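# Pick up the scoop by its handle with the nearer arm

## Task

Using the gripper of the arm whose base is closer to the scoop at the start, finish with the scoop lifted well clear of the table and held motionless by its handle. The fingers must clamp firmly across the handle near the centre of their width, with mostly handle material between them and the pad centres lying between the two ends of the handle. The commanded opening of that gripper must be well below the handle's width, and no part of that arm other than its fingers may touch the scoop. Only this grasp may hold anything in place at the end; nothing else the robot is propping up counts.

## Robot and tools

Robot: two 6-joint arms with parallel grippers, left_arm and right_arm. The names do not refer to image sides. Their bases sit in the scene frame at left_arm (+0.003, +0.314, +0.015) m and right_arm (-0.006, -0.333, +0.014) m, both nearly unrotated. Pick the arm whose base is closer to the scoop at the start and grasp with it.

Scene frame: the origin is at table height, midway between the arms and slightly behind the table's near edge. +x points out across the table, +y points toward left_arm, and +z points up. Each gripper's fingers point along its own +z and close along its own y. The reported end-effector point lies between the pads, about 1 cm back from the fingertips.

execute_actions(actions, pictures). actions is a list holding zero or one item.
- An empty list is a LOOK: it changes nothing and returns the state.
- An item with only "steps" (1 to 300) is a WAIT of that many 1/30 s control steps, counted from the last result.
- An item with "rows" (1 to 15 rows) plus an optional "steps" (at most 15, default 15) is a motion. Each row covers one step, and the final row repeats if there are fewer rows than steps.
- Every row is one flat list of 14 numbers covering both arms: left_arm waist, shoulder, elbow, wrist pitch, wrist yaw, wrist roll, opening, then the same seven for right_arm. You must include both arms even if only one should move; repeat the idle arm's current values.
- The joint values are absolute target angles in radians, in the same form as the Joint positions line. They are not offsets.
- Stated joint ranges: waist -2.618 to 3.054, shoulder 0.000 to 3.142, elbow 0.000 to 3.142, wrist pitch -1.571 to 1.571, wrist yaw -1.571 to 1.571, wrist roll -2.094 to 2.094.
- A target more than 0.036 rad beyond a range end, and beyond the joint's last reported angle, gets the whole call refused; nothing is sent.
- Real joint ends may differ from the stated ones by up to 0.036 rad. A joint driven to its real end triggers a "joint sent to its limit" line, possibly about an earlier motion.
- Opening is a unitless value from -1 (closed) to +1 (fully open, pad gap 0.094 m). Away from the extremes, the fingers move to where grip_measured would equal the value you command.
- "pictures" is a boolean; images come by default.

Motion limits:
- Each step, the target sent to a joint stays within a fixed lead of its measured angle: waist 0.202, shoulder 0.258, elbow 0.238, wrist pitch 0.573, wrist yaw and roll 0.522 rad.
- If a step's targets would move a gripper more than 70 mm from where it is, all of that arm's targets are scaled back.
- Distant goals therefore take several actions.
- Between calls the arms keep heading for the last row you sent, since the simulation runs while you think. They stop once everything is nearly still, or once any step is HELD.

Reading results:
- The state line shows each gripper's position (m) and quaternion wxyz in the scene frame. This can be somewhat off, especially at long reach.
- Joint positions and Joint velocities list each arm's six joints (rad, rad/s), then the pad gap (m, m/s).
- grip_measured is the finger opening on the command scale. Each gripper carries a fixed error of up to about 1 mm.
- "joint command not followed" means a clearance check altered or blocked some joint targets. The rest of the row still ran.
- HELD marks steps where your row, or part of it, was not sent.
- MOTOR HOT appears from 75 °C. OVER-TEMPERATURE FAULT means an arm was stopped: at 90 °C it stops for 10 s, and at 100 °C it goes limp and drops whatever it holds. Holding loads heats the motors, so do not hold longer than needed.

Grasping: to grip, command an opening below grip_measured. About 0.03 below gives a firm hold; a smaller margin is gentler. For this task, the final command must be well narrower than the handle. Each pad pushes with at most roughly 50 to 62 N, less on thin parts, and it can spike briefly on first contact.

zoom_image(camera, region): gives an enlarged view of part of the latest image from one camera. Cameras: cam_head_left, cam_head_right, cam_high, cam_low, cam_left_wrist, cam_right_wrist, each 504x504. region is [x0, y0, x1, y1] in pixels from the top-left corner, no larger than 504 by 504.

Camera calibration: intrinsics and world-to-camera transforms are provided. The fixed cameras may be off by up to a few degrees and millimetres. Wrist camera poses are derived from the reported joint angles.

read_manual(section): returns only the URDF licence texts. It does not move anything.

finished_scene(scene): ends and grades the current scene, given by its number. This cannot be undone, so call it only once the scoop is held still and stably.

Things to avoid:
- Pushing any object off the table.
- Dropping the scoop, letting it slip, or slamming it.
- Pressing hard into anything.
- Letting the arms collide with each other.
- Striking the bar and plate behind the bases, which can stand up to about 3 cm above the table and give no warning.

Brief external tugs on held parts, or pushes on loose objects, may occur. Motion should be smooth and economical.

Each tool is called as a command line: name --argument value for each argument, lists and objects as JSON in quotes; but a table of rows of numbers goes row by row, as --pt "numbers of a row", without its own name.

## Session

execute_actions --actions '[]'

Scene clock: 0.00 s of 4200.00 s.
left_arm: end_effector_position=(+0.5088, -0.1580, +0.1597) grip_measured=+1.000 end_effector_quat_wxyz=(+0.445, +0.783, +0.357, +0.248) | right_arm: end_effector_position=(+0.3839, -0.3020, +0.1133) grip_measured=+1.000 end_effector_quat_wxyz=(+0.083, +0.380, +0.675, +0.628)
Joint positions: left_arm=[-0.819  2.397  2.087 -0.159 -0.153  1.592  0.094] | right_arm=[-0.333  1.798  0.686  0.533 -1.247  1.369  0.094]
Joint velocities: left_arm=[ 0.002 -0.012 -0.012 -0.022 -0.037  0.051  0.   ] | right_arm=[ 0.007  0.012 -0.022 -0.051  0.007 -0.007  0.   ]

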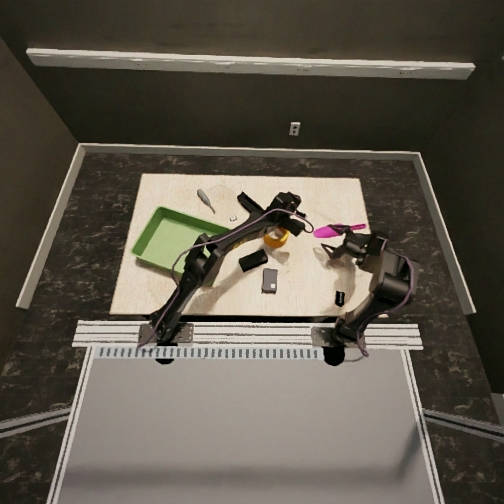

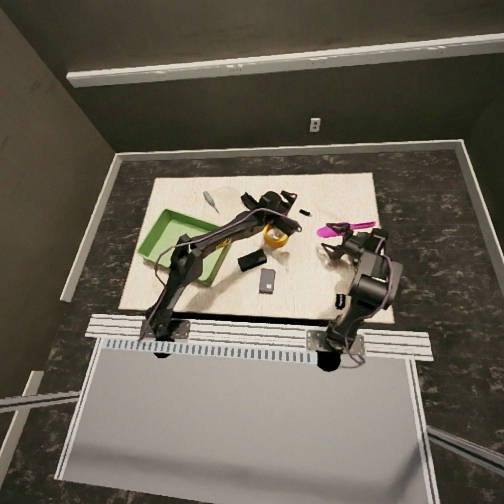

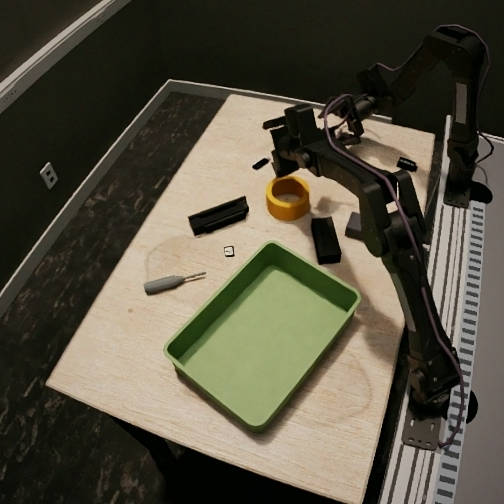

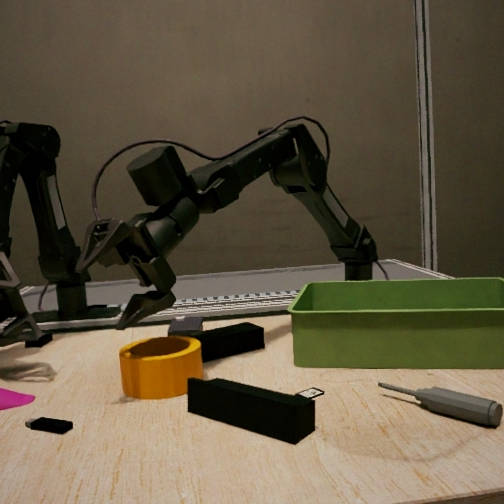

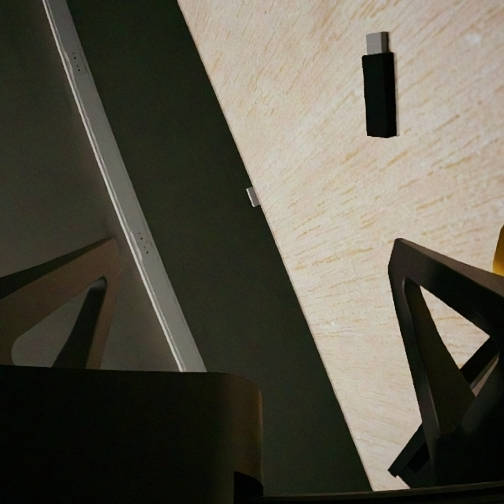

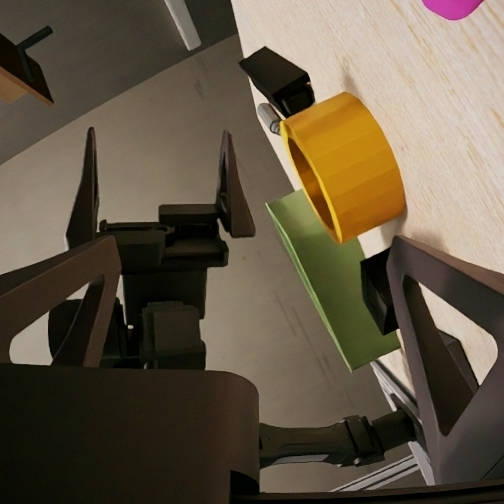

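execute_actions --actions '[{"rows":[[0,1.8,1.8,-0.159,-0.153,1.592,1,-0.3,1.7,1.5,-0.6,-0.6,1.2,1]]}]' --pictures false

execute_actions --actions '[{"steps":45}]' --pictures false

execute_actions --actions '[{"rows":[[0,1.8,1.8,-0.159,-0.153,1.592,1,-0.19,2.281,2.151,-1.22,0,1.2,1]]}]' --pictures false

execute_actions --actions '[{"steps":60}]'

Scene clock: 10.23 s of 4200.00 s.
left_arm: end_effector_position=(+0.5938, +0.0857, +0.2504) grip_measured=+1.000 end_effector_quat_wxyz=(+0.414, +0.686, +0.487, +0.347) | right_arm: end_effector_position=(+0.4813, -0.3925, +0.2595) grip_measured=+1.000 end_effector_quat_wxyz=(+0.248, +0.514, +0.707, +0.418)
Joint positions: left_arm=[-0.437  2.054  1.825 -0.164 -0.148  1.592  0.094] | right_arm=[-0.306  1.683  1.497 -0.477 -0.633  1.218  0.094]
Joint velocities: left_arm=[ 0.828 -0.647 -0.037  0.037 -0.066  0.051  0.   ] | right_arm=[ 0.012 -0.1    0.012 -0.388  0.095  0.022  0.   ]
Steps of this call (steps 1 to 90: nothing new was sent; then 6.73 s passed at rest; steps 91 to 105: all 15 steps of this action). Readings (joint positions):
91: left_arm=[-0.812 2.383 2.064 -0.150 -0.149 1.592] | right_arm=[-0.328 1.786 0.719 0.434 -1.178 1.345]
92: left_arm=[-0.803 2.356 2.018 -0.150 -0.145 1.592] | right_arm=[-0.319 1.778 0.778 0.301 -1.074 1.321]
94: left_arm=[-0.765 2.300 1.938 -0.156 -0.143 1.592] | right_arm=[-0.308 1.760 0.927 0.073 -0.900 1.284]
98: left_arm=[-0.651 2.208 1.859 -0.164 -0.143 1.592] | right_arm=[-0.306 1.736 1.245 -0.304 -0.719 1.243]
105: the state above

Scene clock: 11.73 s of 4200.00 s.
left_arm: end_effector_position=(+0.5918, +0.3520, +0.3774) grip_measured=+1.000 end_effector_quat_wxyz=(+0.384, +0.518, +0.583, +0.495) | right_arm: end_effector_position=(+0.4693, -0.3926, +0.2330) grip_measured=+1.000 end_effector_quat_wxyz=(+0.203, +0.547, +0.711, +0.392)
Joint positions: left_arm=[-0.     1.824  1.805 -0.163 -0.157  1.592  0.094] | right_arm=[-0.306  1.702  1.497 -0.582 -0.606  1.214  0.094]
Joint velocities: left_arm=[ 0.017 -0.002 -0.002 -0.037  0.007 -0.066  0.   ] | right_arm=[-0.017  0.012 -0.007  0.022 -0.037  0.022  0.   ]
Steps of this call (steps 1 to 45: the robot went on to your last target). Readings (joint positions):
1: left_arm=[-0.407 2.031 1.823 -0.164 -0.148 1.592] | right_arm=[-0.306 1.682 1.497 -0.493 -0.629 1.217]
2: left_arm=[-0.376 2.009 1.822 -0.164 -0.148 1.592] | right_arm=[-0.306 1.685 1.497 -0.510 -0.625 1.216]
4: left_arm=[-0.313 1.965 1.822 -0.164 -0.148 1.592] | right_arm=[-0.306 1.694 1.497 -0.539 -0.617 1.216]
8: left_arm=[-0.166 1.893 1.822 -0.164 -0.148 1.592] | right_arm=[-0.306 1.702 1.497 -0.569 -0.610 1.215]
45: the state above
All arms were judged still, so your last target was given up. Only a new action makes them travel on or press farther. Fingers that are still opening or closing keep moving.

Scene clock: 12.23 s of 4200.00 s.
left_arm: end_effector_position=(+0.5918, +0.3520, +0.3774) grip_measured=+1.000 end_effector_quat_wxyz=(+0.384, +0.518, +0.583, +0.495) | right_arm: end_effector_position=(+0.4814, -0.4352, +0.0671) grip_measured=+1.000 end_effector_quat_wxyz=(+0.054, +0.654, +0.753, +0.045)
Joint positions: left_arm=[-0.     1.824  1.805 -0.163 -0.157  1.592  0.094] | right_arm=[-0.182  2.327  2.104 -1.175 -0.041  1.208  0.094]
Joint velocities: left_arm=[ 0.002 -0.027 -0.007  0.095 -0.11  -0.007  0.   ] | right_arm=[-0.007 -0.178  0.139 -0.286  0.125  0.037  0.   ]
Steps of this call (steps 1 to 15: all 15 steps of this action). Readings (joint positions):
1: left_arm=[-0.000 1.824 1.805 -0.163 -0.157 1.592] | right_arm=[-0.295 1.730 1.541 -0.659 -0.543 1.213]
2: left_arm=[-0.000 1.824 1.805 -0.163 -0.157 1.592] | right_arm=[-0.275 1.783 1.623 -0.759 -0.452 1.213]
4: left_arm=[-0.000 1.824 1.805 -0.163 -0.157 1.592] | right_arm=[-0.229 1.934 1.803 -0.913 -0.294 1.212]
8: left_arm=[-0.000 1.824 1.805 -0.163 -0.157 1.592] | right_arm=[-0.183 2.242 2.087 -1.047 -0.133 1.209]
15: the state above

Scene clock: 14.23 s of 4200.00 s.
left_arm: end_effector_position=(+0.5918, +0.3520, +0.3774) grip_measured=+1.000 end_effector_quat_wxyz=(+0.384, +0.518, +0.583, +0.495) | right_arm: end_effector_position=(+0.4825, -0.4395, +0.0901) grip_measured=+1.000 end_effector_quat_wxyz=(+0.076, +0.653, +0.752, +0.044)
Joint positions: left_arm=[-0.     1.824  1.805 -0.163 -0.157  1.592  0.094] | right_arm=[-0.182  2.291  2.127 -1.197 -0.017  1.208  0.094]
Joint velocities: left_arm=[-0.002 -0.017  0.007  0.081  0.007 -0.037  0.   ] | right_arm=[-0.002 -0.007  0.012  0.037  0.007  0.022  0.   ]
Steps of this call (steps 1 to 30: the robot went on to your last target; steps 31 to 60: nothing new was sent). Readings (joint positions):
1: left_arm=[-0.000 1.824 1.805 -0.163 -0.157 1.592] | right_arm=[-0.182 2.321 2.109 -1.182 -0.036 1.208]
2: left_arm=[-0.000 1.824 1.805 -0.163 -0.157 1.592] | right_arm=[-0.182 2.314 2.114 -1.185 -0.031 1.208]
4: left_arm=[-0.000 1.824 1.805 -0.163 -0.157 1.592] | right_arm=[-0.182 2.301 2.122 -1.189 -0.026 1.208]
8: left_arm=[-0.000 1.824 1.805 -0.163 -0.157 1.592] | right_arm=[-0.182 2.291 2.127 -1.190 -0.020 1.208]
60: the state above
All arms were judged still, so your last target was given up. Only a new action makes them travel on or press farther. Fingers that are still opening or closing keep moving.
camera_calibration (this result's frames):
cam_left_wrist: T_world_to_cam=[[-0.216004, 0.0188767, -0.97621, 0.494336], [-0.691248, 0.703163, 0.166548, 0.106628], [0.689579, 0.710778, -0.138838, -0.479974], [0, 0, 0, 1]] pos_world=[0.511465, 0.256846, 0.398179]
cam_right_wrist: T_world_to_cam=[[-0.973514, -0.146336, -0.175662, 0.417646], [-0.219109, 0.816563, 0.534055, 0.417198], [0.0652875, 0.558399, -0.826999, 0.415088], [0, 0, 0, 1]] pos_world=[0.470896, -0.511337, 0.193835]

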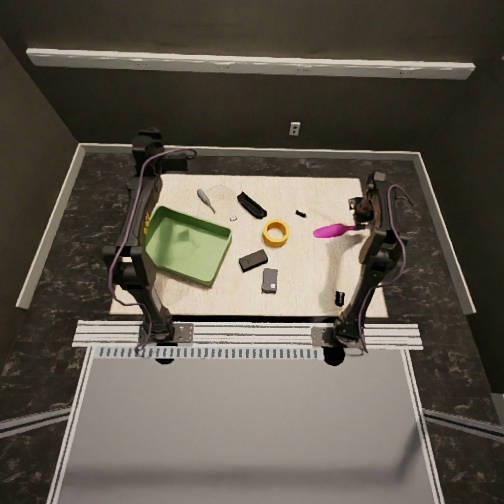

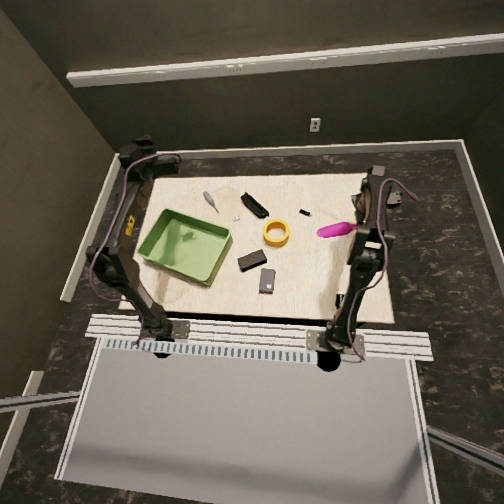

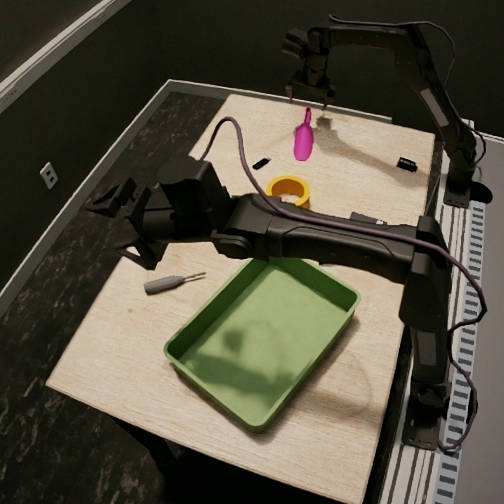

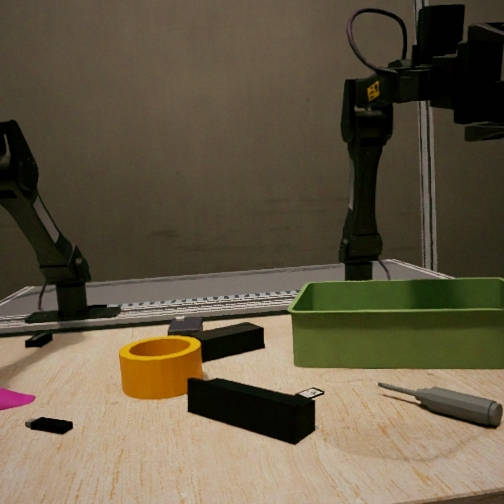

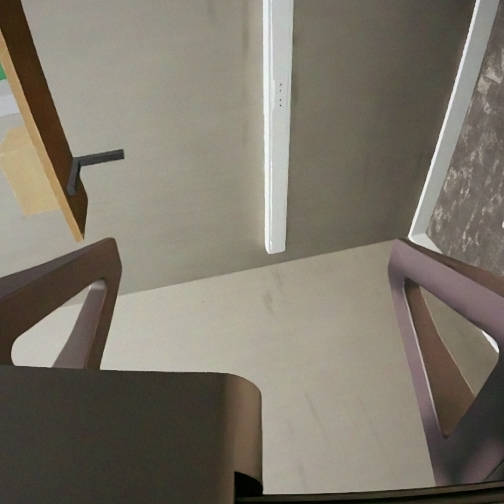

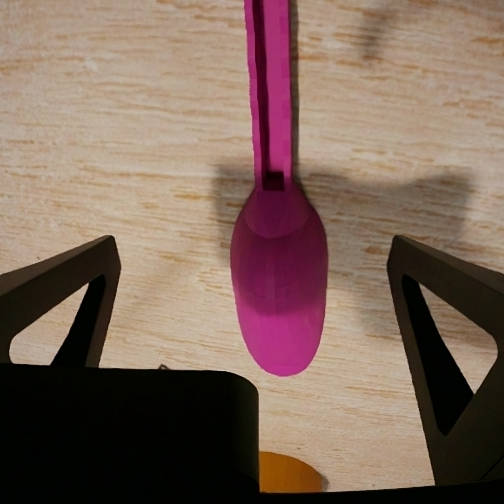

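execute_actions --actions '[{"rows":[[0,1.8,1.8,-0.159,-0.153,1.592,1,-0.03,2.315,2.225,-1.39,0,1.3,1]]}]' --pictures false

execute_actions --actions '[{"rows":[[0,1.8,1.8,-0.159,-0.153,1.592,1,-0.03,2.305,2.07,-1.24,0,1.3,1]]}]' --pictures false

execute_actions --actions '[{"rows":[[0,1.8,1.8,-0.159,-0.153,1.592,1,-0.03,2.311,1.94,-1.11,0,1.3,1]]}]'

Scene clock: 20.23 s of 4200.00 s.
left_arm: end_effector_position=(+0.5918, +0.3520, +0.3774) grip_measured=+1.000 end_effector_quat_wxyz=(+0.384, +0.518, +0.583, +0.495) | right_arm: end_effector_position=(+0.4687, -0.3569, +0.0952) grip_measured=+1.000 end_effector_quat_wxyz=(+0.022, +0.625, +0.780, +0.022)
Joint positions: left_arm=[-0.     1.824  1.805 -0.163 -0.157  1.592  0.094] | right_arm=[-0.018  2.311  2.197 -1.36  -0.017  1.291  0.094]
Joint velocities: left_arm=[-0.002 -0.012 -0.007  0.081  0.066 -0.066  0.   ] | right_arm=[-0.144 -0.002  0.012 -0.11   0.081  0.007  0.   ]
Steps of this call (steps 1 to 90: nothing new was sent; then 2.50 s passed at rest; steps 91 to 105: all 15 steps of this action). Readings (joint positions):
91: left_arm=[-0.000 1.824 1.805 -0.163 -0.157 1.592] | right_arm=[-0.172 2.297 2.143 -1.219 -0.011 1.221]
92: left_arm=[-0.000 1.824 1.805 -0.163 -0.157 1.592] | right_arm=[-0.156 2.305 2.164 -1.250 -0.004 1.236]
94: left_arm=[-0.000 1.824 1.805 -0.163 -0.157 1.592] | right_arm=[-0.100 2.311 2.187 -1.288 -0.001 1.258]
98: left_arm=[-0.000 1.824 1.805 -0.163 -0.157 1.592] | right_arm=[-0.003 2.311 2.197 -1.331 -0.014 1.278]
105: the state above

Scene clock: 20.73 s of 4200.00 s.
left_arm: end_effector_position=(+0.5918, +0.3520, +0.3774) grip_measured=+1.000 end_effector_quat_wxyz=(+0.384, +0.518, +0.583, +0.495) | right_arm: end_effector_position=(+0.4689, -0.3615, +0.0646) grip_measured=+1.000 end_effector_quat_wxyz=(+0.021, +0.629, +0.777, +0.019)
Joint positions: left_arm=[-0.     1.824  1.805 -0.163 -0.157  1.592  0.094] | right_arm=[-0.026  2.315  2.083 -1.247 -0.014  1.294  0.094]
Joint velocities: left_arm=[-0.002  0.027 -0.007  0.037  0.022 -0.037  0.   ] | right_arm=[ 0.007 -0.017  0.007  0.154 -0.037 -0.066  0.   ]
Steps of this call (steps 1 to 15: all 15 steps of this action). Readings (joint positions):
1: left_arm=[-0.000 1.824 1.805 -0.163 -0.157 1.592] | right_arm=[-0.021 2.306 2.177 -1.340 -0.015 1.291]
2: left_arm=[-0.000 1.824 1.805 -0.163 -0.157 1.592] | right_arm=[-0.024 2.298 2.148 -1.315 -0.014 1.292]
4: left_arm=[-0.000 1.824 1.805 -0.163 -0.157 1.592] | right_arm=[-0.026 2.300 2.108 -1.290 -0.014 1.293]
8: left_arm=[-0.000 1.824 1.805 -0.163 -0.157 1.592] | right_arm=[-0.026 2.314 2.083 -1.266 -0.014 1.294]
15: the state above

Scene clock: 21.23 s of 4200.00 s.
left_arm: end_effector_position=(+0.5918, +0.3520, +0.3774) grip_measured=+1.000 end_effector_quat_wxyz=(+0.384, +0.518, +0.583, +0.495) | right_arm: end_effector_position=(+0.4645, -0.3614, +0.0282) grip_measured=+1.000 end_effector_quat_wxyz=(+0.017, +0.629, +0.777, +0.016)
Joint positions: left_arm=[-0.     1.824  1.805 -0.163 -0.157  1.592  0.094] | right_arm=[-0.026  2.323  1.952 -1.118 -0.013  1.294  0.094]
Joint velocities: left_arm=[ 0.022 -0.007 -0.012  0.022 -0.066  0.022  0.   ] | right_arm=[-0.007  0.007  0.007  0.051  0.007  0.051  0.   ]
Steps of this call (steps 1 to 15: all 15 steps of this action). Readings (joint positions):
1: left_arm=[-0.000 1.824 1.805 -0.163 -0.157 1.592] | right_arm=[-0.026 2.309 2.060 -1.220 -0.013 1.294]
2: left_arm=[-0.000 1.824 1.805 -0.163 -0.157 1.592] | right_arm=[-0.026 2.300 2.026 -1.191 -0.013 1.294]
4: left_arm=[-0.000 1.824 1.805 -0.163 -0.157 1.592] | right_arm=[-0.026 2.303 1.981 -1.164 -0.013 1.294]
8: left_arm=[-0.000 1.824 1.805 -0.163 -0.157 1.592] | right_arm=[-0.026 2.322 1.953 -1.140 -0.013 1.294]
15: the state above
camera_calibration (this result's frames):
cam_left_wrist: T_world_to_cam=[[-0.216004, 0.0188767, -0.97621, 0.494336], [-0.691248, 0.703163, 0.166548, 0.106628], [0.689579, 0.710778, -0.138838, -0.479974], [0, 0, 0, 1]] pos_world=[0.511465, 0.256846, 0.398179]
cam_right_wrist: T_world_to_cam=[[-0.975902, -0.210403, -0.0578469, 0.375259], [-0.203922, 0.78502, 0.584944, 0.362695], [-0.0776631, 0.582645, -0.809008, 0.39608], [0, 0, 0, 1]] pos_world=[0.470938, -0.436541, 0.129983]

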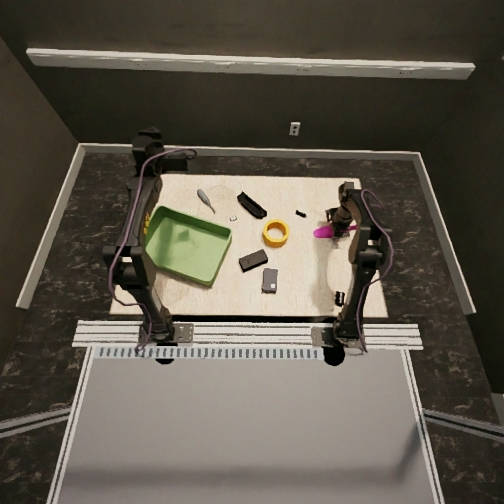

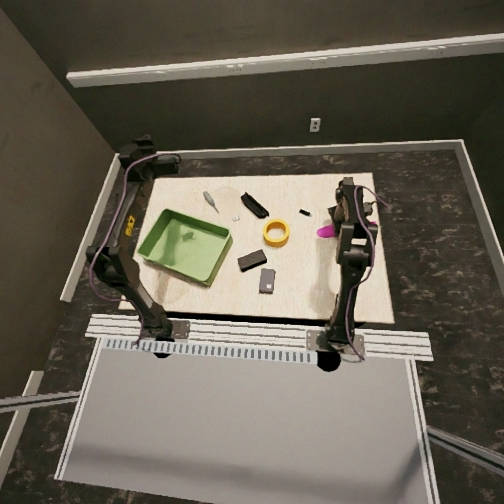

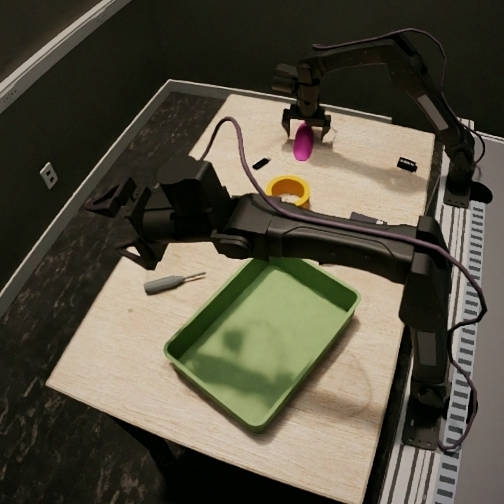

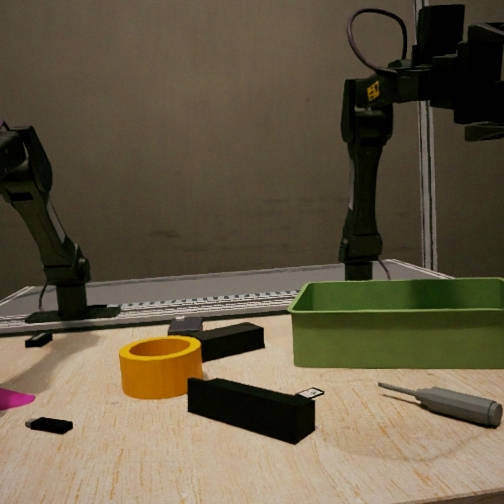

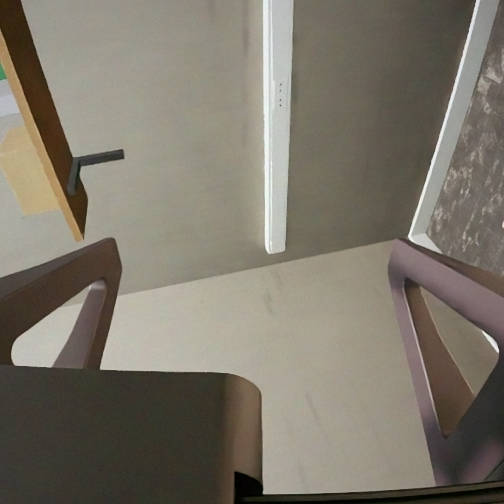

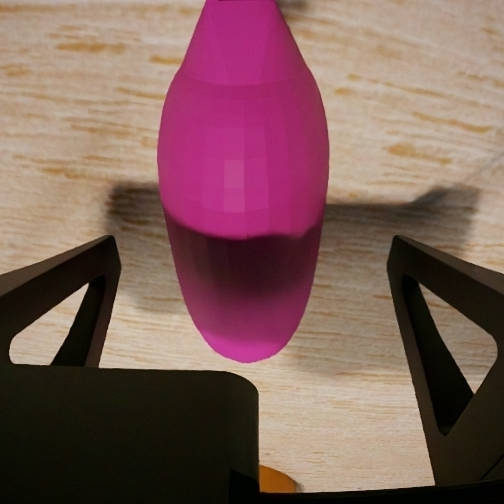

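Lower slightly, close.

execute_actions --actions '[{"rows":[[0,1.8,1.8,-0.159,-0.153,1.592,1,-0.03,2.318,1.91,-1.07,0,1.3,1]],"steps":10}]' --pictures false

execute_actions --actions '[{"rows":[[0,1.8,1.8,-0.159,-0.153,1.592,1,-0.03,2.318,1.91,-1.07,0,1.3,-0.4]]}]' --pictures false

execute_actions --actions '[{"rows":[[0,1.8,1.8,-0.159,-0.153,1.592,1,-0.03,2.15,1.91,-1.15,0,1.3,-0.4]]}]' --pictures false

execute_actions --actions '[{"rows":[[0,1.8,1.8,-0.159,-0.153,1.592,1,-0.03,1.95,1.91,-1.3,0,1.3,-0.4]]}]' --pictures false

execute_actions --actions '[{"steps":30}]'

Scene clock: 25.70 s of 4200.00 s.
left_arm: end_effector_position=(+0.5918, +0.3520, +0.3774) grip_measured=+1.000 end_effector_quat_wxyz=(+0.384, +0.518, +0.583, +0.495) | right_arm: end_effector_position=(+0.4681, -0.3617, +0.0228) grip_measured=+1.000 end_effector_quat_wxyz=(+0.024, +0.629, +0.776, +0.022)
Joint positions: left_arm=[-0.     1.824  1.805 -0.163 -0.157  1.592  0.094] | right_arm=[-0.026  2.323  1.929 -1.076 -0.013  1.294  0.094]
Joint velocities: left_arm=[-0.012 -0.012 -0.002 -0.037 -0.066 -0.037  0.   ] | right_arm=[ 0.007  0.012  0.002  0.081 -0.037 -0.007  0.   ]
Steps of this call (steps 1 to 15: the robot went on to your last target; steps 16 to 90: nothing new was sent; then 1.13 s passed at rest; steps 91 to 100: all 10 steps of this action). Readings (joint positions):
91: left_arm=[-0.000 1.824 1.805 -0.163 -0.157 1.592] | right_arm=[-0.026 2.323 1.948 -1.106 -0.013 1.294]
92: left_arm=[-0.000 1.824 1.805 -0.163 -0.157 1.592] | right_arm=[-0.026 2.323 1.944 -1.098 -0.013 1.294]
94: left_arm=[-0.000 1.824 1.805 -0.163 -0.157 1.592] | right_arm=[-0.026 2.323 1.934 -1.087 -0.013 1.294]
98: left_arm=[-0.000 1.824 1.805 -0.163 -0.157 1.592] | right_arm=[-0.026 2.323 1.929 -1.080 -0.013 1.294]
100: the state above

Scene clock: 26.20 s of 4200.00 s.
left_arm: end_effector_position=(+0.5918, +0.3520, +0.3774) grip_measured=+1.000 end_effector_quat_wxyz=(+0.384, +0.518, +0.583, +0.495) | right_arm: end_effector_position=(+0.4690, -0.3618, +0.0229) grip_measured=+0.073 end_effector_quat_wxyz=(+0.026, +0.629, +0.776, +0.023)
Joint positions: left_arm=[-0.     1.824  1.805 -0.163 -0.157  1.592  0.094] | right_arm=[-0.026  2.323  1.929 -1.073 -0.013  1.295  0.05 ]
Joint velocities: left_arm=[-0.002  0.002 -0.017  0.051 -0.051 -0.051  0.   ] | right_arm=[-0.007 -0.012  0.012  0.007  0.007 -0.007  0.   ]
Steps of this call (steps 1 to 15: all 15 steps of this action). Readings (joint positions):
1: left_arm=[-0.000 1.824 1.805 -0.163 -0.157 1.592] | right_arm=[-0.026 2.323 1.929 -1.076 -0.013 1.294]
2: left_arm=[-0.000 1.824 1.805 -0.163 -0.157 1.592] | right_arm=[-0.026 2.323 1.929 -1.075 -0.013 1.294]
4: left_arm=[-0.000 1.824 1.805 -0.163 -0.157 1.592] | right_arm=[-0.026 2.323 1.929 -1.073 -0.013 1.295]
8: left_arm=[-0.000 1.824 1.805 -0.163 -0.157 1.592] | right_arm=[-0.026 2.323 1.929 -1.073 -0.013 1.295]
15: the state above

Scene clock: 26.70 s of 4200.00 s.
left_arm: end_effector_position=(+0.5918, +0.3520, +0.3774) grip_measured=+1.000 end_effector_quat_wxyz=(+0.384, +0.518, +0.583, +0.495) | right_arm: end_effector_position=(+0.4624, -0.3609, +0.0924) grip_measured=+0.073 end_effector_quat_wxyz=(+0.065, +0.628, +0.774, +0.050)
Joint positions: left_arm=[-0.     1.824  1.805 -0.163 -0.157  1.592  0.094] | right_arm=[-0.026  2.15   1.906 -1.125 -0.013  1.296  0.05 ]
Joint velocities: left_arm=[-0.002 -0.007  0.007 -0.022 -0.081  0.007  0.   ] | right_arm=[ 0.007  0.085  0.007 -0.125 -0.022  0.022 -0.   ]
Steps of this call (steps 1 to 15: all 15 steps of this action). Readings (joint positions):
1: left_arm=[-0.000 1.824 1.805 -0.163 -0.157 1.592] | right_arm=[-0.026 2.309 1.924 -1.073 -0.013 1.295]
2: left_arm=[-0.000 1.824 1.805 -0.163 -0.157 1.592] | right_arm=[-0.026 2.288 1.911 -1.083 -0.013 1.295]
4: left_arm=[-0.000 1.824 1.805 -0.163 -0.157 1.592] | right_arm=[-0.026 2.232 1.906 -1.112 -0.013 1.296]
8: left_arm=[-0.000 1.824 1.805 -0.163 -0.157 1.592] | right_arm=[-0.026 2.142 1.906 -1.116 -0.013 1.296]
15: the state above

Scene clock: 27.20 s of 4200.00 s.
left_arm: end_effector_position=(+0.5918, +0.3520, +0.3774) grip_measured=+1.000 end_effector_quat_wxyz=(+0.384, +0.518, +0.583, +0.495) | right_arm: end_effector_position=(+0.4244, -0.3577, +0.1692) grip_measured=+0.073 end_effector_quat_wxyz=(+0.083, +0.626, +0.773, +0.064)
Joint positions: left_arm=[-0.     1.824  1.805 -0.163 -0.157  1.592  0.094] | right_arm=[-0.026  1.948  1.897 -1.274 -0.014  1.296  0.05 ]
Joint velocities: left_arm=[-0.012  0.002  0.012 -0.037 -0.022 -0.037  0.   ] | right_arm=[-0.002  0.129  0.002 -0.066 -0.022 -0.022  0.   ]
Steps of this call (steps 1 to 15: all 15 steps of this action). Readings (joint positions):
1: left_arm=[-0.000 1.824 1.805 -0.163 -0.157 1.592] | right_arm=[-0.026 2.141 1.904 -1.132 -0.014 1.296]
2: left_arm=[-0.000 1.824 1.805 -0.163 -0.157 1.592] | right_arm=[-0.026 2.124 1.899 -1.154 -0.014 1.296]
4: left_arm=[-0.000 1.824 1.805 -0.163 -0.157 1.592] | right_arm=[-0.026 2.066 1.897 -1.200 -0.014 1.296]
8: left_arm=[-0.000 1.824 1.805 -0.163 -0.157 1.592] | right_arm=[-0.026 1.947 1.897 -1.246 -0.014 1.296]
15: the state above

Scene clock: 28.20 s of 4200.00 s.
left_arm: end_effector_position=(+0.5918, +0.3520, +0.3774) grip_measured=+1.000 end_effector_quat_wxyz=(+0.384, +0.518, +0.583, +0.495) | right_arm: end_effector_position=(+0.4233, -0.3577, +0.1661) grip_measured=+0.073 end_effector_quat_wxyz=(+0.078, +0.627, +0.773, +0.060)
Joint positions: left_arm=[-0.     1.824  1.805 -0.163 -0.157  1.592  0.094] | right_arm=[-0.026  1.955  1.897 -1.279 -0.014  1.296  0.05 ]
Joint velocities: left_arm=[ 0.002 -0.002  0.007  0.022 -0.007  0.037  0.   ] | right_arm=[ 0.017  0.007  0.002 -0.007  0.095 -0.051 -0.001]
Steps of this call (steps 1 to 15: the robot went on to your last target; steps 16 to 30: nothing new was sent). Readings (joint positions):
1: left_arm=[-0.000 1.824 1.805 -0.163 -0.157 1.592] | right_arm=[-0.026 1.952 1.897 -1.275 -0.014 1.296]
2: left_arm=[-0.000 1.824 1.805 -0.163 -0.157 1.592] | right_arm=[-0.026 1.954 1.897 -1.276 -0.014 1.296]
4: left_arm=[-0.000 1.824 1.805 -0.163 -0.157 1.592] | right_arm=[-0.026 1.955 1.897 -1.277 -0.014 1.296]
8: left_arm=[-0.000 1.824 1.805 -0.163 -0.157 1.592] | right_arm=[-0.026 1.955 1.897 -1.279 -0.014 1.296]
30: the state above
All arms were judged still, so your last target was given up. Only a new action makes them travel on or press farther. Fingers that are still opening or closing keep moving.
camera_calibration (this result's frames):
cam_left_wrist: T_world_to_cam=[[-0.216004, 0.0188767, -0.97621, 0.494336], [-0.691248, 0.703163, 0.166548, 0.106628], [0.689579, 0.710778, -0.138838, -0.479974], [0, 0, 0, 1]] pos_world=[0.511465, 0.256846, 0.398179]
cam_right_wrist: T_world_to_cam=[[-0.956571, -0.210316, -0.201839, 0.359613], [-0.287863, 0.790582, 0.540477, 0.315582], [0.0458994, 0.575106, -0.81679, 0.448614], [0, 0, 0, 1]] pos_world=[0.414249, -0.431862, 0.268443]

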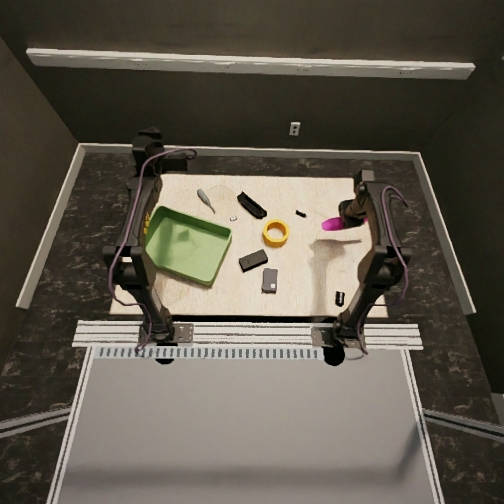

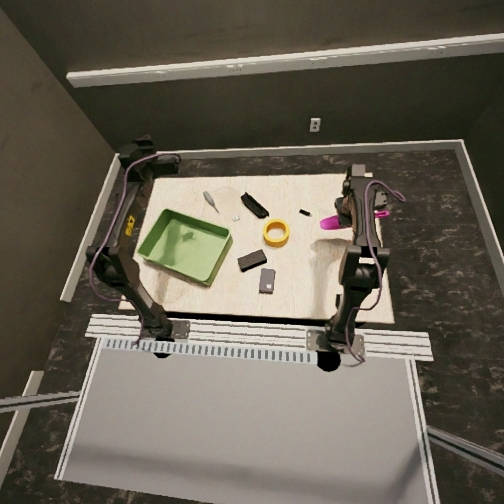

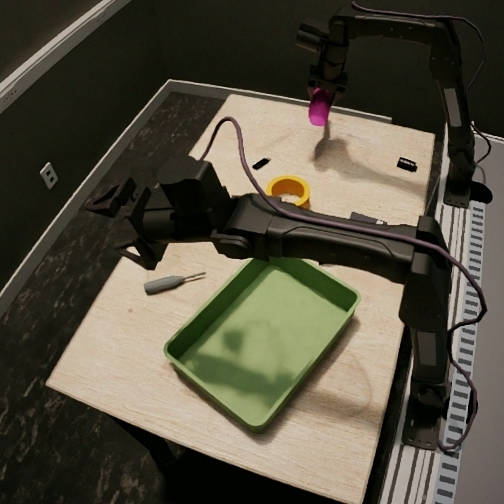

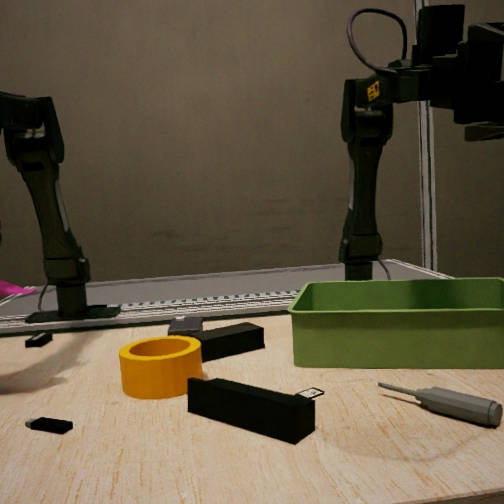

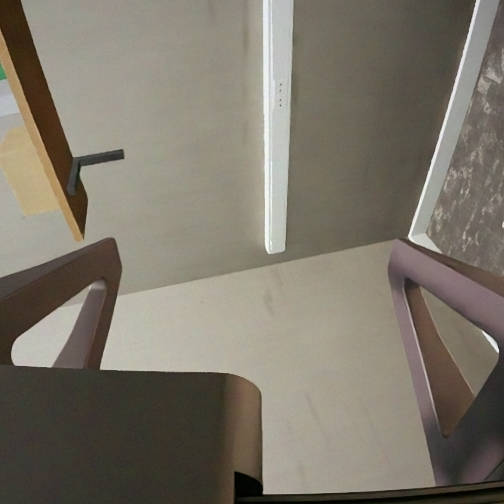

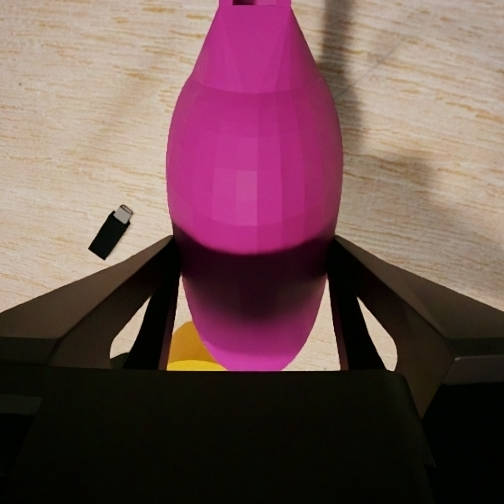

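execute_actions --actions '[{"rows":[[0,1.8,1.8,-0.159,-0.153,1.592,1,-0.03,2.15,1.91,-1.15,0,1.7,-0.4]]}]' --pictures false

execute_actions --actions '[{"rows":[[0,1.8,1.8,-0.159,-0.153,1.592,1,-0.03,2.26,1.92,-1.09,0,1.7,-0.4]]}]' --pictures false

execute_actions --actions '[{"rows":[[0,1.8,1.8,-0.159,-0.153,1.592,1,-0.03,2.305,1.92,-1.07,0,1.7,-0.4]]}]' --pictures false

execute_actions --actions '[{"rows":[[0,1.8,1.8,-0.159,-0.153,1.592,1,-0.03,2.305,1.92,-1.07,0,1.7,1]]}]' --pictures false

execute_actions --actions '[{"rows":[[0,1.8,1.8,-0.159,-0.153,1.592,1,-0.15,2.28,1.92,-1.09,0,1.58,1]]}]' --pictures false

execute_actions --actions '[{"rows":[[0,1.8,1.8,-0.159,-0.153,1.592,1,-0.265,2.29,1.92,-1.08,0,1.46,1]]}]'

Scene clock: 40.90 s of 4200.00 s.
left_arm: end_effector_position=(+0.5918, +0.3520, +0.3774) grip_measured=+1.000 end_effector_quat_wxyz=(+0.384, +0.518, +0.583, +0.495) | right_arm: end_effector_position=(+0.4546, -0.3604, +0.0802) grip_measured=+0.073 end_effector_quat_wxyz=(+0.036, +0.765, +0.641, +0.043)
Joint positions: left_arm=[-0.     1.824  1.805 -0.163 -0.157  1.592  0.094] | right_arm=[-0.026  2.175  1.906 -1.152 -0.013  1.679  0.05 ]
Joint velocities: left_arm=[-0.017 -0.012 -0.012  0.022 -0.022 -0.007  0.   ] | right_arm=[ 0.002 -0.139 -0.002 -0.022 -0.051  0.11   0.   ]
Steps of this call (steps 1 to 90: nothing new was sent; then 9.20 s passed at rest; steps 91 to 105: all 15 steps of this action). Readings (joint positions):
91: left_arm=[-0.000 1.824 1.805 -0.163 -0.157 1.592] | right_arm=[-0.026 1.970 1.900 -1.275 -0.014 1.348]
92: left_arm=[-0.000 1.824 1.805 -0.163 -0.157 1.592] | right_arm=[-0.026 1.993 1.909 -1.257 -0.014 1.411]
94: left_arm=[-0.000 1.824 1.805 -0.163 -0.157 1.592] | right_arm=[-0.026 2.065 1.912 -1.209 -0.013 1.513]
98: left_arm=[-0.000 1.824 1.805 -0.163 -0.157 1.592] | right_arm=[-0.026 2.189 1.911 -1.166 -0.013 1.620]
105: the state above

Scene clock: 41.40 s of 4200.00 s.
left_arm: end_effector_position=(+0.5918, +0.3520, +0.3774) grip_measured=+1.000 end_effector_quat_wxyz=(+0.384, +0.518, +0.583, +0.495) | right_arm: end_effector_position=(+0.4637, -0.3613, +0.0370) grip_measured=+0.073 end_effector_quat_wxyz=(+0.023, +0.771, +0.636, +0.030)
Joint positions: left_arm=[-0.     1.824  1.805 -0.163 -0.157  1.592  0.094] | right_arm=[-0.026  2.279  1.911 -1.09  -0.013  1.693  0.05 ]
Joint velocities: left_arm=[-0.007 -0.007 -0.007 -0.022 -0.007 -0.007  0.   ] | right_arm=[-0.007 -0.002 -0.017  0.037  0.051  0.051 -0.   ]
Steps of this call (steps 1 to 15: all 15 steps of this action). Readings (joint positions):
1: left_arm=[-0.000 1.824 1.805 -0.163 -0.157 1.592] | right_arm=[-0.026 2.178 1.907 -1.148 -0.013 1.683]
2: left_arm=[-0.000 1.824 1.805 -0.163 -0.157 1.592] | right_arm=[-0.026 2.186 1.910 -1.137 -0.013 1.685]
4: left_arm=[-0.000 1.824 1.805 -0.163 -0.157 1.592] | right_arm=[-0.026 2.216 1.911 -1.113 -0.013 1.688]
8: left_arm=[-0.000 1.824 1.805 -0.163 -0.157 1.592] | right_arm=[-0.026 2.274 1.911 -1.097 -0.013 1.692]
15: the state above

Scene clock: 41.90 s of 4200.00 s.
left_arm: end_effector_position=(+0.5918, +0.3520, +0.3774) grip_measured=+1.000 end_effector_quat_wxyz=(+0.384, +0.518, +0.583, +0.495) | right_arm: end_effector_position=(+0.4660, -0.3615, +0.0257) grip_measured=+0.073 end_effector_quat_wxyz=(+0.021, +0.771, +0.636, +0.028)
Joint positions: left_arm=[-0.     1.824  1.805 -0.163 -0.157  1.592  0.094] | right_arm=[-0.026  2.305  1.911 -1.07  -0.013  1.695  0.05 ]
Joint velocities: left_arm=[ 0.012  0.007  0.012  0.11   0.037 -0.037  0.   ] | right_arm=[-0.017 -0.022  0.012 -0.066 -0.037 -0.007 -0.   ]
Steps of this call (steps 1 to 15: all 15 steps of this action). Readings (joint positions):
1: left_arm=[-0.000 1.824 1.805 -0.163 -0.157 1.592] | right_arm=[-0.026 2.281 1.911 -1.089 -0.013 1.694]
2: left_arm=[-0.000 1.824 1.805 -0.163 -0.157 1.592] | right_arm=[-0.026 2.283 1.911 -1.084 -0.013 1.694]
4: left_arm=[-0.000 1.824 1.805 -0.163 -0.157 1.592] | right_arm=[-0.026 2.291 1.911 -1.077 -0.013 1.694]
8: left_arm=[-0.000 1.824 1.805 -0.163 -0.157 1.592] | right_arm=[-0.026 2.305 1.911 -1.072 -0.013 1.694]
15: the state above

Scene clock: 42.40 s of 4200.00 s.
left_arm: end_effector_position=(+0.5918, +0.3520, +0.3774) grip_measured=+1.000 end_effector_quat_wxyz=(+0.384, +0.518, +0.583, +0.495) | right_arm: end_effector_position=(+0.4665, -0.3616, +0.0258) grip_measured=+1.000 end_effector_quat_wxyz=(+0.022, +0.771, +0.636, +0.029)
Joint positions: left_arm=[-0.     1.824  1.805 -0.163 -0.157  1.592  0.094] | right_arm=[-0.026  2.305  1.911 -1.068 -0.013  1.695  0.094]
Joint velocities: left_arm=[-0.017  0.007  0.002 -0.037 -0.037 -0.007  0.   ] | right_arm=[-0.002 -0.027 -0.007 -0.11  -0.081 -0.051  0.   ]
Steps of this call (steps 1 to 15: all 15 steps of this action). Readings (joint positions):
1: left_arm=[-0.000 1.824 1.805 -0.163 -0.157 1.592] | right_arm=[-0.026 2.305 1.911 -1.070 -0.013 1.695]
2: left_arm=[-0.000 1.824 1.805 -0.163 -0.157 1.592] | right_arm=[-0.026 2.305 1.911 -1.070 -0.013 1.695]
4: left_arm=[-0.000 1.824 1.805 -0.163 -0.157 1.592] | right_arm=[-0.026 2.305 1.911 -1.069 -0.013 1.695]
8: left_arm=[-0.000 1.824 1.805 -0.163 -0.157 1.592] | right_arm=[-0.026 2.305 1.911 -1.068 -0.013 1.695]
15: the state above

Scene clock: 42.90 s of 4200.00 s.
left_arm: end_effector_position=(+0.5918, +0.3520, +0.3774) grip_measured=+1.000 end_effector_quat_wxyz=(+0.384, +0.518, +0.583, +0.495) | right_arm: end_effector_position=(+0.4583, -0.4247, +0.0263) grip_measured=+1.000 end_effector_quat_wxyz=(+0.029, +0.780, +0.625, +0.022)
Joint positions: left_arm=[-0.     1.824  1.805 -0.163 -0.157  1.592  0.094] | right_arm=[-0.158  2.305  1.911 -1.068 -0.007  1.591  0.094]
Joint velocities: left_arm=[-0.002 -0.012 -0.002 -0.022  0.066  0.022  0.   ] | right_arm=[ 0.046 -0.002  0.017  0.022  0.007 -0.037  0.   ]
Steps of this call (steps 1 to 15: all 15 steps of this action). Readings (joint positions):
1: left_arm=[-0.000 1.824 1.805 -0.163 -0.157 1.592] | right_arm=[-0.034 2.305 1.911 -1.068 -0.017 1.679]
2: left_arm=[-0.000 1.824 1.805 -0.163 -0.157 1.592] | right_arm=[-0.047 2.305 1.911 -1.068 -0.021 1.660]
4: left_arm=[-0.000 1.824 1.805 -0.163 -0.157 1.592] | right_arm=[-0.092 2.305 1.911 -1.068 -0.022 1.633]
8: left_arm=[-0.000 1.824 1.805 -0.163 -0.157 1.592] | right_arm=[-0.166 2.305 1.911 -1.068 -0.010 1.606]
15: the state above

Scene clock: 43.40 s of 4200.00 s.
left_arm: end_effector_position=(+0.5918, +0.3520, +0.3774) grip_measured=+1.000 end_effector_quat_wxyz=(+0.384, +0.518, +0.583, +0.495) | right_arm: end_effector_position=(+0.4449, -0.4766, +0.0269) grip_measured=+1.000 end_effector_quat_wxyz=(+0.033, +0.778, +0.627, +0.017)
Joint positions: left_arm=[-0.     1.824  1.805 -0.163 -0.157  1.592  0.094] | right_arm=[-0.272  2.305  1.911 -1.068 -0.007  1.471  0.094]
Joint velocities: left_arm=[-0.027  0.002 -0.002 -0.007  0.022  0.066  0.   ] | right_arm=[ 0.032 -0.012 -0.012 -0.007  0.007 -0.037  0.   ]
Steps of this call (steps 1 to 15: all 15 steps of this action). Readings (joint positions):
1: left_arm=[-0.000 1.824 1.805 -0.163 -0.157 1.592] | right_arm=[-0.163 2.305 1.911 -1.068 -0.011 1.572]
2: left_arm=[-0.000 1.824 1.805 -0.163 -0.157 1.592] | right_arm=[-0.173 2.305 1.911 -1.068 -0.016 1.550]
4: left_arm=[-0.000 1.824 1.805 -0.163 -0.157 1.592] | right_arm=[-0.209 2.305 1.911 -1.068 -0.017 1.520]
8: left_arm=[-0.000 1.824 1.805 -0.163 -0.157 1.592] | right_arm=[-0.274 2.305 1.911 -1.068 -0.011 1.489]
15: the state above
camera_calibration (this result's frames):
cam_left_wrist: T_world_to_cam=[[-0.216004, 0.0188767, -0.97621, 0.494336], [-0.691248, 0.703163, 0.166548, 0.106628], [0.689579, 0.710778, -0.138838, -0.479974], [0, 0, 0, 1]] pos_world=[0.511465, 0.256846, 0.398179]
cam_right_wrist: T_world_to_cam=[[-0.97453, 0.207775, -0.0843878, 0.531298], [0.122335, 0.807917, 0.576458, 0.315865], [0.187952, 0.551452, -0.812758, 0.327708], [0, 0, 0, 1]] pos_world=[0.417531, -0.546298, 0.129099]

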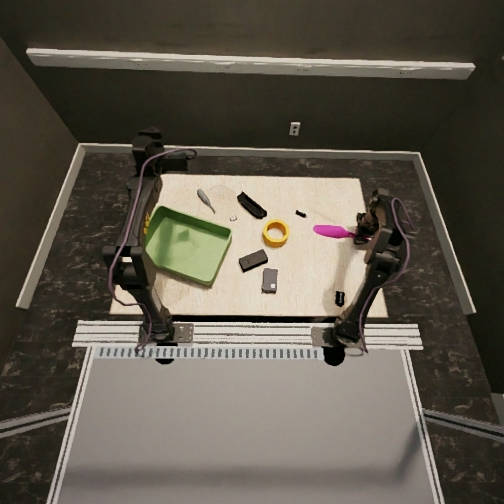

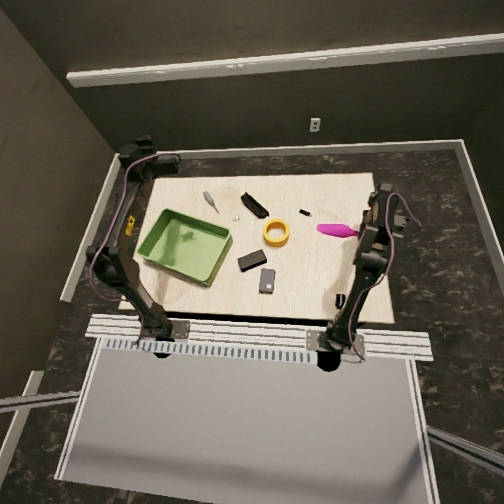

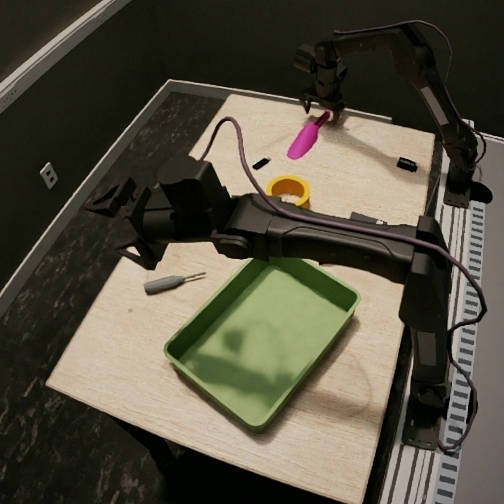

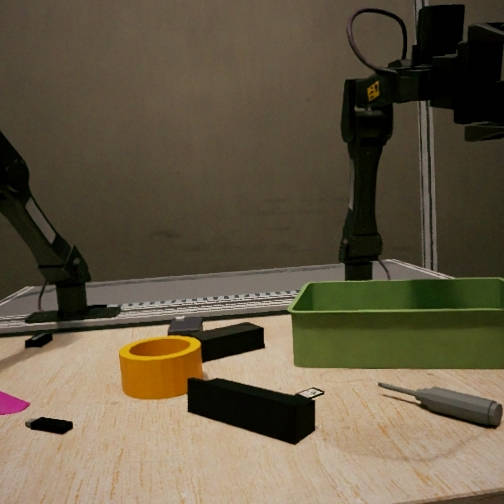

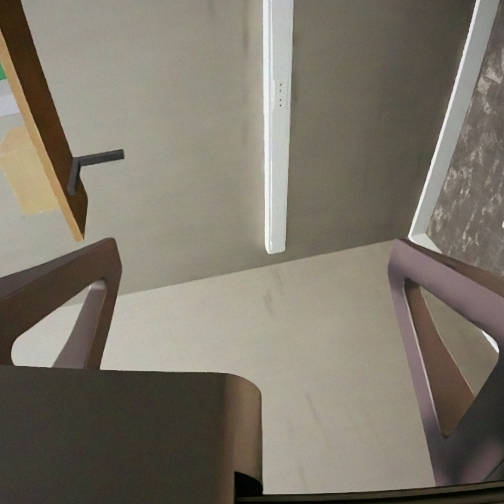

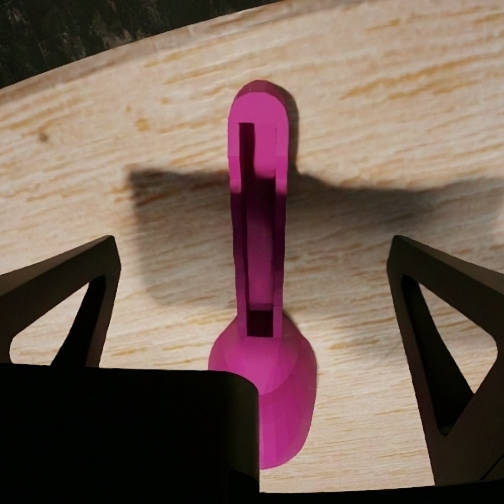

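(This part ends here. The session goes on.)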